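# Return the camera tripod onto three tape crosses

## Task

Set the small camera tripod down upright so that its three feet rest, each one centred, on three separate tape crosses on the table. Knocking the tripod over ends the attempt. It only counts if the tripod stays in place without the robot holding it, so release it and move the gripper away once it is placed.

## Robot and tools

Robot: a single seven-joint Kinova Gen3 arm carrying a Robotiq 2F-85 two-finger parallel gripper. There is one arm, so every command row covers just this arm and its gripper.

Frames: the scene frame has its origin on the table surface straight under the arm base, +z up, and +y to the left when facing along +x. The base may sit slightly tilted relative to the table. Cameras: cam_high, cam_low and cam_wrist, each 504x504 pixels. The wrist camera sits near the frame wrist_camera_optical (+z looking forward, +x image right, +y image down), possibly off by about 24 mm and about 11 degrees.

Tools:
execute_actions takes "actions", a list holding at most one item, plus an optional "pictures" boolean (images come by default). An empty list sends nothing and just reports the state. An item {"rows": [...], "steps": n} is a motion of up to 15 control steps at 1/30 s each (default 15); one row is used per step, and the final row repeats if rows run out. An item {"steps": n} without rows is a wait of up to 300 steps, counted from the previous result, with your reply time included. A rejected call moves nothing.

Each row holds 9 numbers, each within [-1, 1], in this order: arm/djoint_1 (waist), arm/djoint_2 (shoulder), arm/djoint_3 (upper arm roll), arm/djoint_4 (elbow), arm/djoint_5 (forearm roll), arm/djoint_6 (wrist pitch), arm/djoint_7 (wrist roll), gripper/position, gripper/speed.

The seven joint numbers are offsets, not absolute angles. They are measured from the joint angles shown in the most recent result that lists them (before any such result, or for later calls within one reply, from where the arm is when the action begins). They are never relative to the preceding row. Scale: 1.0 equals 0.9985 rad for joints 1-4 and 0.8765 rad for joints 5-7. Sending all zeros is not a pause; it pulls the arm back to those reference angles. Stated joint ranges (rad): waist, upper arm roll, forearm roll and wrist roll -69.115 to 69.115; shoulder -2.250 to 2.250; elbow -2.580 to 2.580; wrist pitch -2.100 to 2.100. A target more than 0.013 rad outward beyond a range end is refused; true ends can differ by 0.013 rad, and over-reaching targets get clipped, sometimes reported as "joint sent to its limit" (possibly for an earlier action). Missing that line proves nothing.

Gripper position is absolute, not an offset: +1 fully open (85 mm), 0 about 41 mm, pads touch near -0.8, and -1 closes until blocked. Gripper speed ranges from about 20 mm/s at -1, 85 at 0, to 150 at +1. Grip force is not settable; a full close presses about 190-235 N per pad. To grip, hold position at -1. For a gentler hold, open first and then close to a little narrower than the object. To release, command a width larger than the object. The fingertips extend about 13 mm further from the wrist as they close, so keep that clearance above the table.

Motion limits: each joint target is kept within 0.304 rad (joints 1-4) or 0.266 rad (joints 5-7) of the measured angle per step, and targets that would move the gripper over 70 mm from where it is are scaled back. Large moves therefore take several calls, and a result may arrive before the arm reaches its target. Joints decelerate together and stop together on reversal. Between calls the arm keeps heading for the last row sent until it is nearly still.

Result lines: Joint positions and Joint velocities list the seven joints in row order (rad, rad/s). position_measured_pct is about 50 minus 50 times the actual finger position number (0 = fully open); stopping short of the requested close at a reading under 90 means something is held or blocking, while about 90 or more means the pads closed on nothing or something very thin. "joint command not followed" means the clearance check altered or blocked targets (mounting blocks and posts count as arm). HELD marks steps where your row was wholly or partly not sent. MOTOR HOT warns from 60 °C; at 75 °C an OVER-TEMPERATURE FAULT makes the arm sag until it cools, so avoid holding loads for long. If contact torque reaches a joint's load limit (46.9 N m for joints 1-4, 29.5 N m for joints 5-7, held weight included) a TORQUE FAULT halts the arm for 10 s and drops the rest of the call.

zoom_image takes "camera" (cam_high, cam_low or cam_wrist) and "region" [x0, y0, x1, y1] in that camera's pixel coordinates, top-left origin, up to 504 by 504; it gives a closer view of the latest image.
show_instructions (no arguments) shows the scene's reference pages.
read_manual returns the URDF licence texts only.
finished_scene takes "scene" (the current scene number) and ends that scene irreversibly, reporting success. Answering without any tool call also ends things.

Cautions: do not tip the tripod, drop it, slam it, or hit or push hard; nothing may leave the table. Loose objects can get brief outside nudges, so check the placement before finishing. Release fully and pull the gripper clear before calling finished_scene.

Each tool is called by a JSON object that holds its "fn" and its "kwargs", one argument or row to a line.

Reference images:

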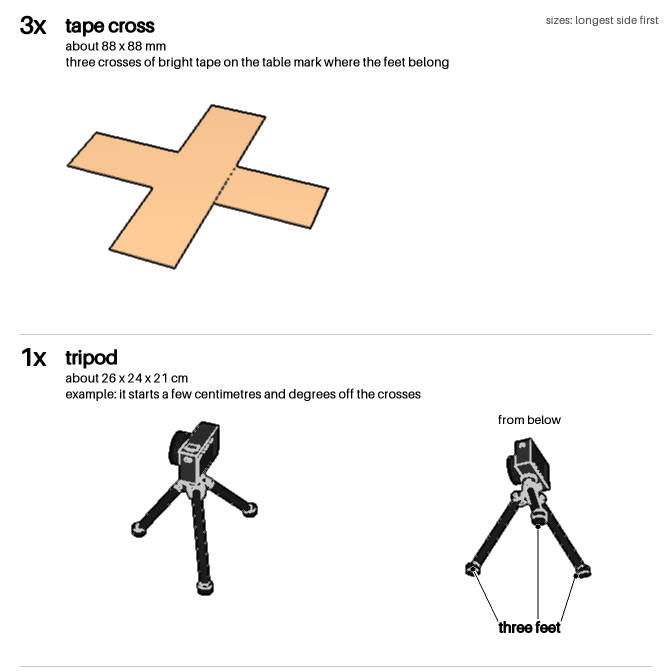

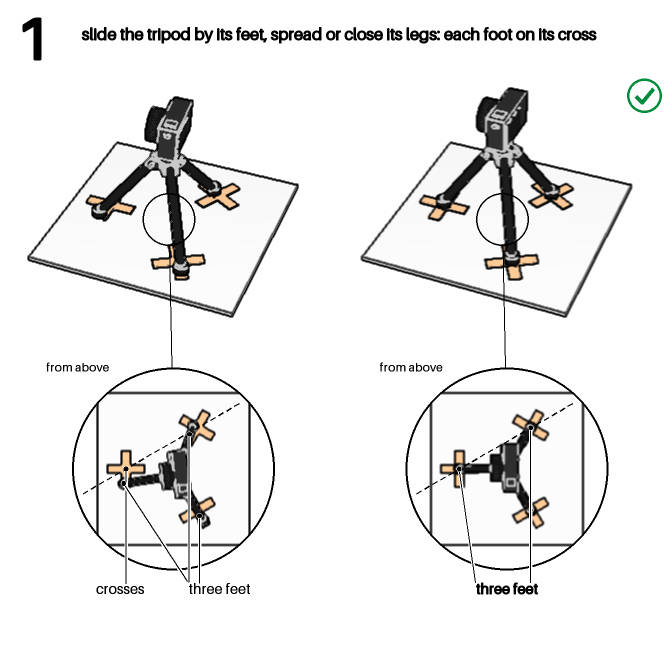

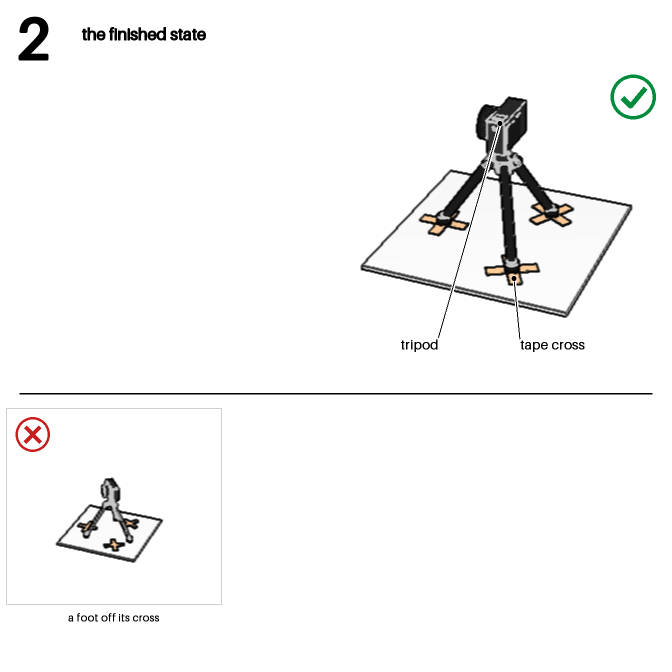

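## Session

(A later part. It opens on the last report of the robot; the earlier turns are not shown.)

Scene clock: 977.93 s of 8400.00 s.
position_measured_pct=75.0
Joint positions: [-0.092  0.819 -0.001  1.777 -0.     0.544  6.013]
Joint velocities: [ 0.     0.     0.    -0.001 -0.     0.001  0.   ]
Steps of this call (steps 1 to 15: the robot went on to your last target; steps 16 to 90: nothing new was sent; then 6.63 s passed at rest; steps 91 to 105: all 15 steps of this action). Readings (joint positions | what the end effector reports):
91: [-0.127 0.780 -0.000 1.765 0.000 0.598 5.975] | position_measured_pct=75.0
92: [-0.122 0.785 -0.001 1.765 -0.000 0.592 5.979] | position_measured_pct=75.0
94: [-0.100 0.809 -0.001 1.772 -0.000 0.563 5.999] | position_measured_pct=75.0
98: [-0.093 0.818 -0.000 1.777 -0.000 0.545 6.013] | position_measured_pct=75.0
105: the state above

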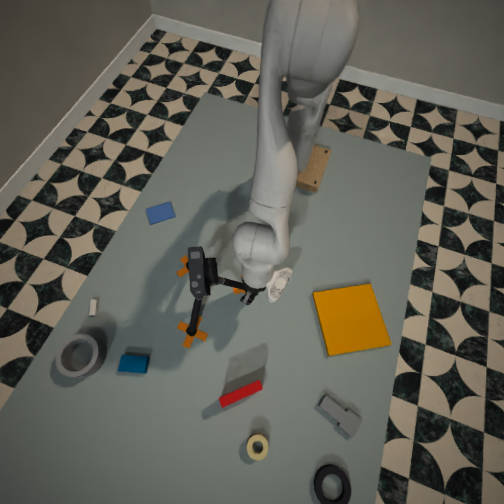

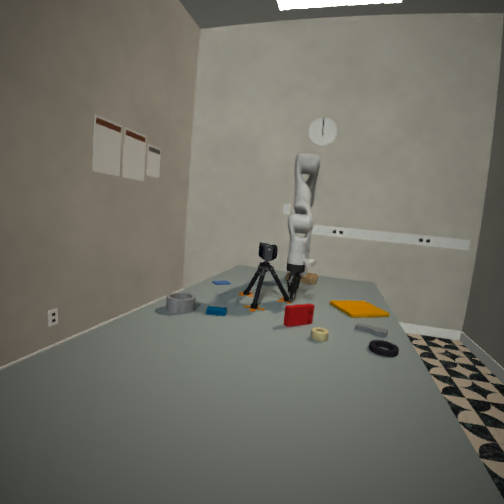

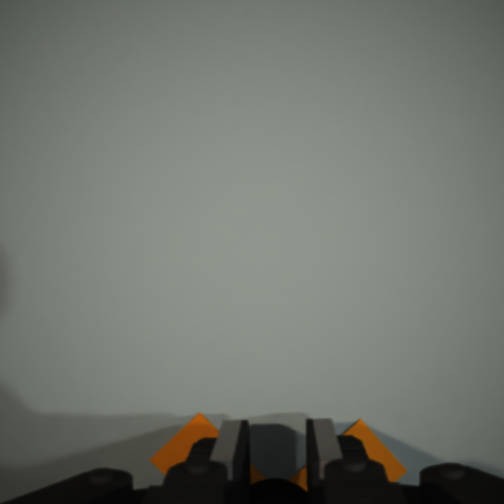

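{"fn": "execute_actions", "kwargs": {
  "actions": [
    {"rows": [[0.0034,0,0.001,0.0009,0,-0.0006,0.0025,-0.5,0],[0.0034,0,0.001,0.0009,0,-0.0006,0.0025,-0.5,0],[0.0034,0,0.001,0.0009,0,-0.0006,0.0025,-0.5,0],[0.0058,0,0.001,0.0018,0,-0.0013,0.005,-0.5,0],[0.0058,0,0.001,0.0018,0,-0.0013,0.005,-0.5,0],[0.0058,0,0.001,0.0018,0,-0.0013,0.005,-0.5,0],[0.0082,0,0.001,0.0028,0,-0.0019,0.0074,-0.5,0],[0.0082,0,0.001,0.0028,0,-0.0019,0.0074,-0.5,0],[0.0082,0,0.001,0.0028,0,-0.0019,0.0074,-0.5,0],[0.0106,0,0.001,0.0037,0,-0.0026,0.0098,-0.5,0],[0.0106,0,0.001,0.0037,0,-0.0026,0.0098,-0.5,0],[0.0106,0,0.001,0.0037,0,-0.0026,0.0098,-0.5,0],[0.013,-0.0002,0.001,0.0046,0,-0.0032,0.0123,-0.5,0]], "steps": 15}
  ],
  "pictures": false
}}

{"fn": "execute_actions", "kwargs": {
  "actions": [
    {"steps": 12}
  ]
}}

Scene clock: 996.37 s of 8400.00 s.
position_measured_pct=75.0
Joint positions: [-0.082  0.818 -0.003  1.781 -0.002  0.541  6.023]
Joint velocities: [ 0.004  0.     0.011  0.003  0.005 -0.001  0.008]
Steps of this call (steps 1 to 15: the robot went on to your last target; steps 16 to 90: nothing new was sent; then 14.93 s passed at rest; steps 91 to 105: all 15 steps of this action). Readings (joint positions | what the end effector reports):
91: [-0.091 0.819 -0.001 1.777 -0.001 0.544 6.013] | position_measured_pct=75.0
92: [-0.090 0.819 -0.002 1.778 -0.001 0.544 6.014] | position_measured_pct=75.0
94: [-0.089 0.819 -0.002 1.778 -0.001 0.543 6.015] | position_measured_pct=75.0
98: [-0.086 0.818 -0.003 1.779 -0.002 0.542 6.019] | position_measured_pct=75.0
105: the state above

Scene clock: 996.77 s of 8400.00 s.
position_measured_pct=75.0
Joint positions: [-0.081  0.818 -0.003  1.781 -0.002  0.541  6.024]
Joint velocities: [-0.     0.    -0.     0.     0.     0.    -0.001]
Steps of this call (steps 1 to 12: the robot went on to your last target). Readings (joint positions | what the end effector reports):
1: [-0.082 0.818 -0.003 1.781 -0.002 0.541 6.024] | position_measured_pct=75.0
2: [-0.082 0.818 -0.003 1.781 -0.002 0.541 6.024] | position_measured_pct=75.0
4: [-0.082 0.818 -0.003 1.781 -0.002 0.541 6.024] | position_measured_pct=75.0
8: [-0.081 0.818 -0.003 1.781 -0.002 0.541 6.024] | position_measured_pct=75.0
12: the state above

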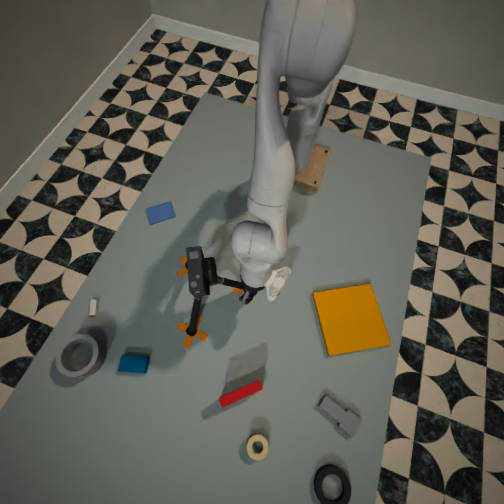

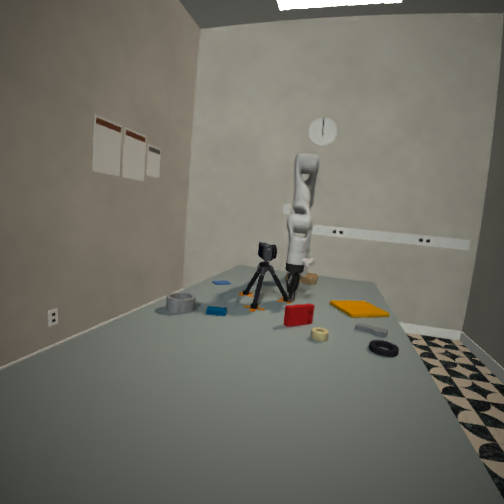

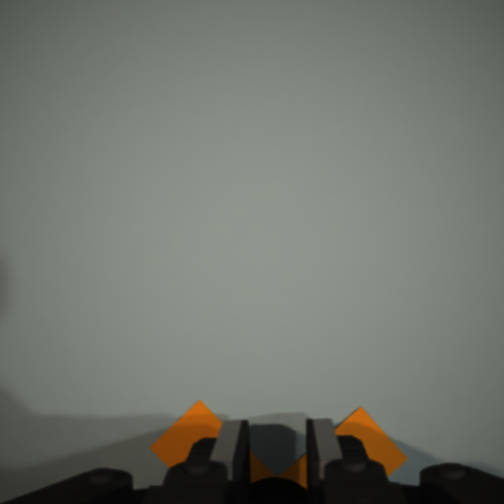

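{"fn": "execute_actions", "kwargs": {
  "actions": [
    {"rows": [[0.003,0.0005,0.003,0.0005,0.002,0,0.001,-0.5,0],[0.003,0.0005,0.003,0.0005,0.002,0,0.001,-0.5,0],[0.003,0.0005,0.003,0.0005,0.002,0,0.001,-0.5,0],[0.003,0.0005,0.003,0.0005,0.002,0,0.001,-0.5,0],[0.0045,0.0005,0.003,0.001,0.002,-0.0005,0.0025,-0.5,0],[0.0045,0.0005,0.003,0.001,0.002,-0.0005,0.0025,-0.5,0],[0.0045,0.0005,0.003,0.001,0.002,-0.0005,0.0025,-0.5,0],[0.0045,0.0005,0.003,0.001,0.002,-0.0005,0.0025,-0.5,0],[0.006,0.0005,0.003,0.002,0.002,-0.001,0.004,-0.5,0]], "steps": 15}
  ]
}}

Scene clock: 1004.60 s of 8400.00 s.
position_measured_pct=75.0
Joint positions: [-0.078  0.817 -0.003  1.782 -0.002  0.54   6.027]
Joint velocities: [0.001 0.    0.    0.    0.    0.001 0.   ]
Steps of this call (steps 1 to 15: the robot went on to your last target; steps 16 to 90: nothing new was sent; then 4.33 s passed at rest; steps 91 to 105: all 15 steps of this action). Readings (joint positions | what the end effector reports):
91: [-0.081 0.818 -0.003 1.781 -0.002 0.541 6.024] | position_measured_pct=75.0
92: [-0.081 0.817 -0.003 1.781 -0.002 0.541 6.024] | position_measured_pct=75.0
94: [-0.081 0.818 -0.003 1.781 -0.002 0.541 6.024] | position_measured_pct=75.0
98: [-0.080 0.818 -0.003 1.781 -0.002 0.540 6.026] | position_measured_pct=75.0
105: the state above

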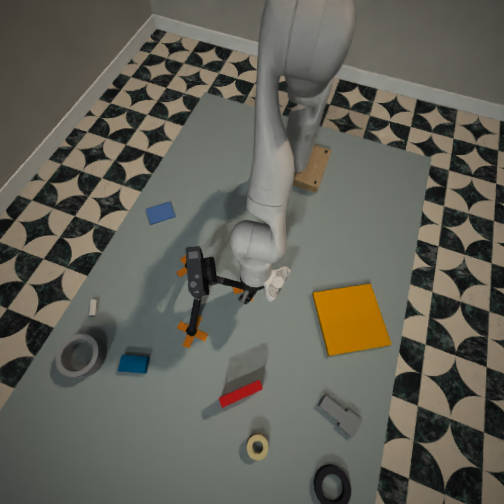

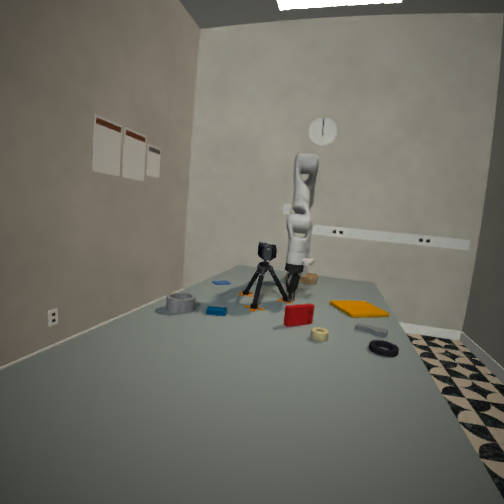

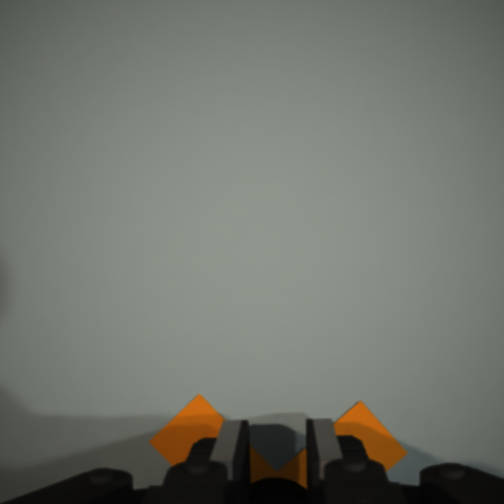

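{"fn": "execute_actions", "kwargs": {
  "actions": [
    {"rows": [[-0.05,-0.039,0.003,-0.017,0.002,0.0673,-0.0605,-0.5,0]], "steps": 12}
  ],
  "pictures": false
}}

{"fn": "execute_actions", "kwargs": {
  "actions": [
    {"rows": [[0,-0.2407,0,-0.1184,0,0.4084,0,-0.5,0]], "steps": 15}
  ],
  "pictures": false
}}

{"fn": "execute_actions", "kwargs": {
  "actions": [
    {"rows": [[0,-0.1678,0,-0.3452,0,0.5848,-0.44,1,0]], "steps": 15}
  ],
  "pictures": false
}}

{"fn": "execute_actions", "kwargs": {
  "actions": [
    {"steps": 8}
  ],
  "pictures": false
}}

Scene clock: 1010.70 s of 8400.00 s.
position_measured_pct=75.0
Joint positions: [-0.127  0.779  0.     1.765  0.     0.599  5.974]
Joint velocities: [-0.008 -0.006 -0.002 -0.    -0.    -0.001  0.   ]
Steps of this call (steps 1 to 15: the robot went on to your last target; steps 16 to 90: nothing new was sent; then 2.70 s passed at rest; steps 91 to 102: all 12 steps of this action). Readings (joint positions | what the end effector reports):
91: [-0.079 0.817 -0.003 1.782 -0.002 0.540 6.027] | position_measured_pct=75.0
92: [-0.085 0.813 -0.001 1.781 -0.001 0.546 6.022] | position_measured_pct=75.0
94: [-0.110 0.793 0.002 1.774 0.000 0.573 5.998] | position_measured_pct=75.0
98: [-0.126 0.780 -0.001 1.765 -0.000 0.598 5.974] | position_measured_pct=75.0
102: the state above

Scene clock: 1011.20 s of 8400.00 s.
position_measured_pct=75.0
Joint positions: [-0.127  0.544  0.     1.647  0.     0.955  5.974]
Joint velocities: [-0.    -0.022 -0.    -0.002  0.     0.051 -0.   ]
Steps of this call (steps 1 to 15: all 15 steps of this action). Readings (joint positions | what the end effector reports):
1: [-0.127 0.778 0.000 1.765 0.000 0.600 5.974] | position_measured_pct=75.0
2: [-0.128 0.772 0.000 1.763 0.000 0.605 5.974] | position_measured_pct=75.0
4: [-0.128 0.745 0.000 1.751 0.000 0.633 5.974] | position_measured_pct=75.0
8: [-0.127 0.646 0.000 1.701 0.000 0.764 5.974] | position_measured_pct=75.0
15: the state above

Scene clock: 1011.70 s of 8400.00 s.
position_measured_pct=38.1
Joint positions: [-0.127  0.399  0.     1.35   0.     1.346  5.65 ]
Joint velocities: [-0.    -0.229  0.    -0.486  0.     1.216 -0.629]
Steps of this call (steps 1 to 15: all 15 steps of this action). Readings (joint positions | what the end effector reports):
1: [-0.127 0.543 0.000 1.646 0.000 0.957 5.974] | position_measured_pct=75.0
2: [-0.127 0.539 0.000 1.642 0.000 0.961 5.970] | position_measured_pct=74.6
4: [-0.127 0.524 0.000 1.617 0.000 0.984 5.948] | position_measured_pct=70.6
8: [-0.127 0.474 0.000 1.513 0.000 1.078 5.853] | position_measured_pct=59.1
15: the state above

Scene clock: 1011.97 s of 8400.00 s.
position_measured_pct=14.3
Joint positions: [-0.127  0.376  0.     1.302  0.     1.468  5.588]
Joint velocities: [-0.    -0.002 -0.    -0.004 -0.    -0.     0.   ]
Steps of this call (steps 1 to 8: the robot went on to your last target). Readings (joint positions | what the end effector reports):
1: [-0.127 0.392 0.000 1.334 0.000 1.387 5.629] | position_measured_pct=35.3
2: [-0.127 0.385 0.000 1.320 0.000 1.422 5.611] | position_measured_pct=32.1
4: [-0.127 0.378 0.000 1.305 0.000 1.462 5.591] | position_measured_pct=26.2
8: the state above

{"fn": "execute_actions", "kwargs": {
  "actions": [
    {"rows": [[0.3075,-0.005,0,0,0,0.001,-0.9994,1,0]], "steps": 15}
  ],
  "pictures": false
}}

{"fn": "execute_actions", "kwargs": {
  "actions": [
    {"steps": 20}
  ]
}}

{"fn": "zoom_image", "kwargs": {
  "camera": "cam_wrist",
  "region": [160,30,320,170]
}}

{"fn": "zoom_image", "kwargs": {
  "camera": "cam_wrist",
  "region": [300,215,460,355]
}}

{"fn": "zoom_image", "kwargs": {
  "camera": "cam_wrist",
  "region": [80,255,240,395]
}}

Scene clock: 1016.53 s of 8400.00 s.
position_measured_pct=0.0
Joint positions: [0.14  0.372 0.001 1.302 0.    1.469 5.172]
Joint velocities: [ 0.245 -0.005 -0.004  0.001 -0.002  0.002 -1.215]
Steps of this call (steps 1 to 30: the robot went on to your last target; steps 31 to 90: nothing new was sent; then 1.07 s passed at rest; steps 91 to 105: all 15 steps of this action). Readings (joint positions | what the end effector reports):
91: [-0.126 0.376 0.000 1.302 -0.000 1.468 5.588] | position_measured_pct=0.0
92: [-0.120 0.376 -0.001 1.302 -0.001 1.468 5.584] | position_measured_pct=0.0
94: [-0.091 0.376 -0.002 1.302 -0.001 1.468 5.562] | position_measured_pct=0.0
98: [0.021 0.374 -0.001 1.302 -0.000 1.468 5.455] | position_measured_pct=0.0
105: the state above

Scene clock: 1017.20 s of 8400.00 s.
position_measured_pct=0.0
Joint positions: [0.18  0.371 0.    1.302 0.    1.469 4.712]
Joint velocities: [ 0.001  0.    -0.001  0.    -0.    -0.     0.   ]
Steps of this call (steps 1 to 20: the robot went on to your last target). Readings (joint positions | what the end effector reports):
1: [0.148 0.372 0.001 1.302 0.000 1.469 5.131] | position_measured_pct=0.0
2: [0.154 0.372 0.001 1.302 0.000 1.469 5.090] | position_measured_pct=0.0
4: [0.163 0.372 0.001 1.302 0.000 1.469 5.009] | position_measured_pct=0.0
8: [0.173 0.372 0.000 1.302 0.000 1.469 4.846] | position_measured_pct=0.0
20: the state above

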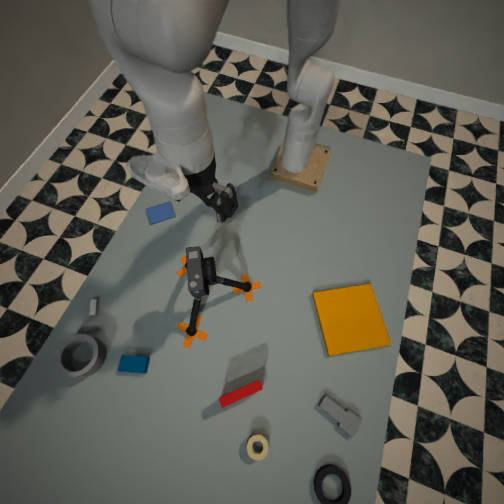

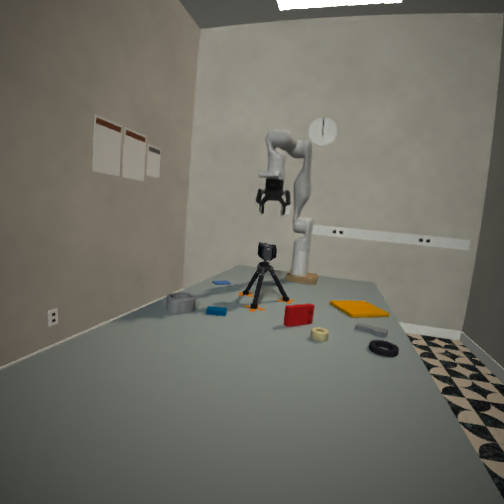

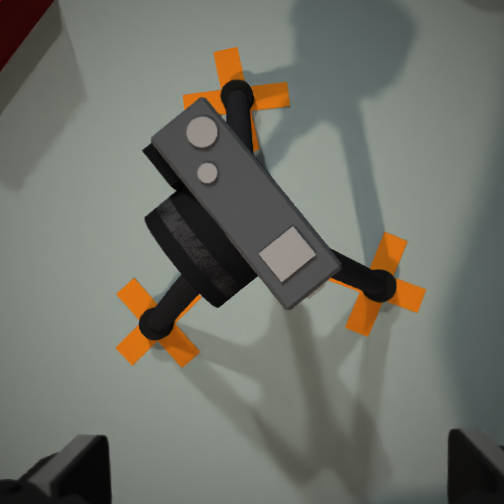

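Region (160, 30, 320, 170) of cam_wrist's 504x504 image, scaled by 3.150; it fills the top 441 rows of this view, and the rest is white.

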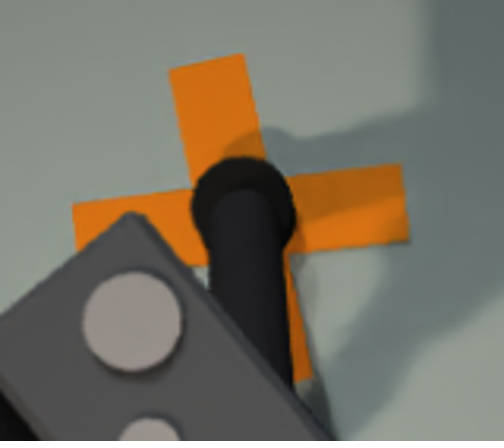

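Region (300, 215, 460, 355) of cam_wrist's 504x504 image, scaled by 3.150; it fills the top 441 rows of this view, and the rest is white.

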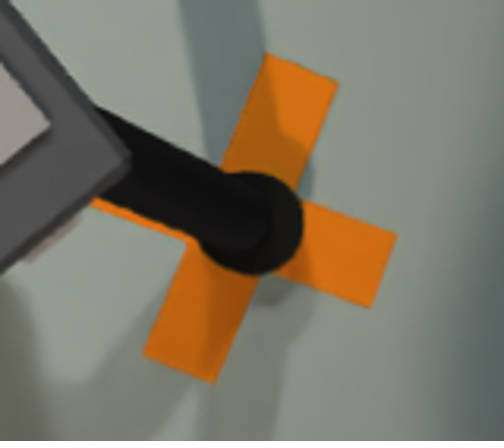

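Region (80, 255, 240, 395) of cam_wrist's 504x504 image, scaled by 3.150; it fills the top 441 rows of this view, and the rest is white.

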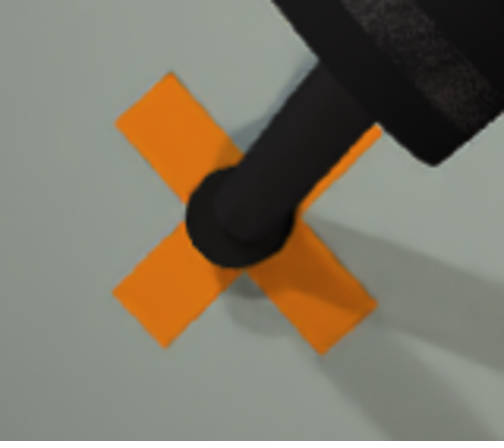

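{"fn": "finished_scene", "kwargs": {
  "scene": 1
}}

The scene is finished: the task was done.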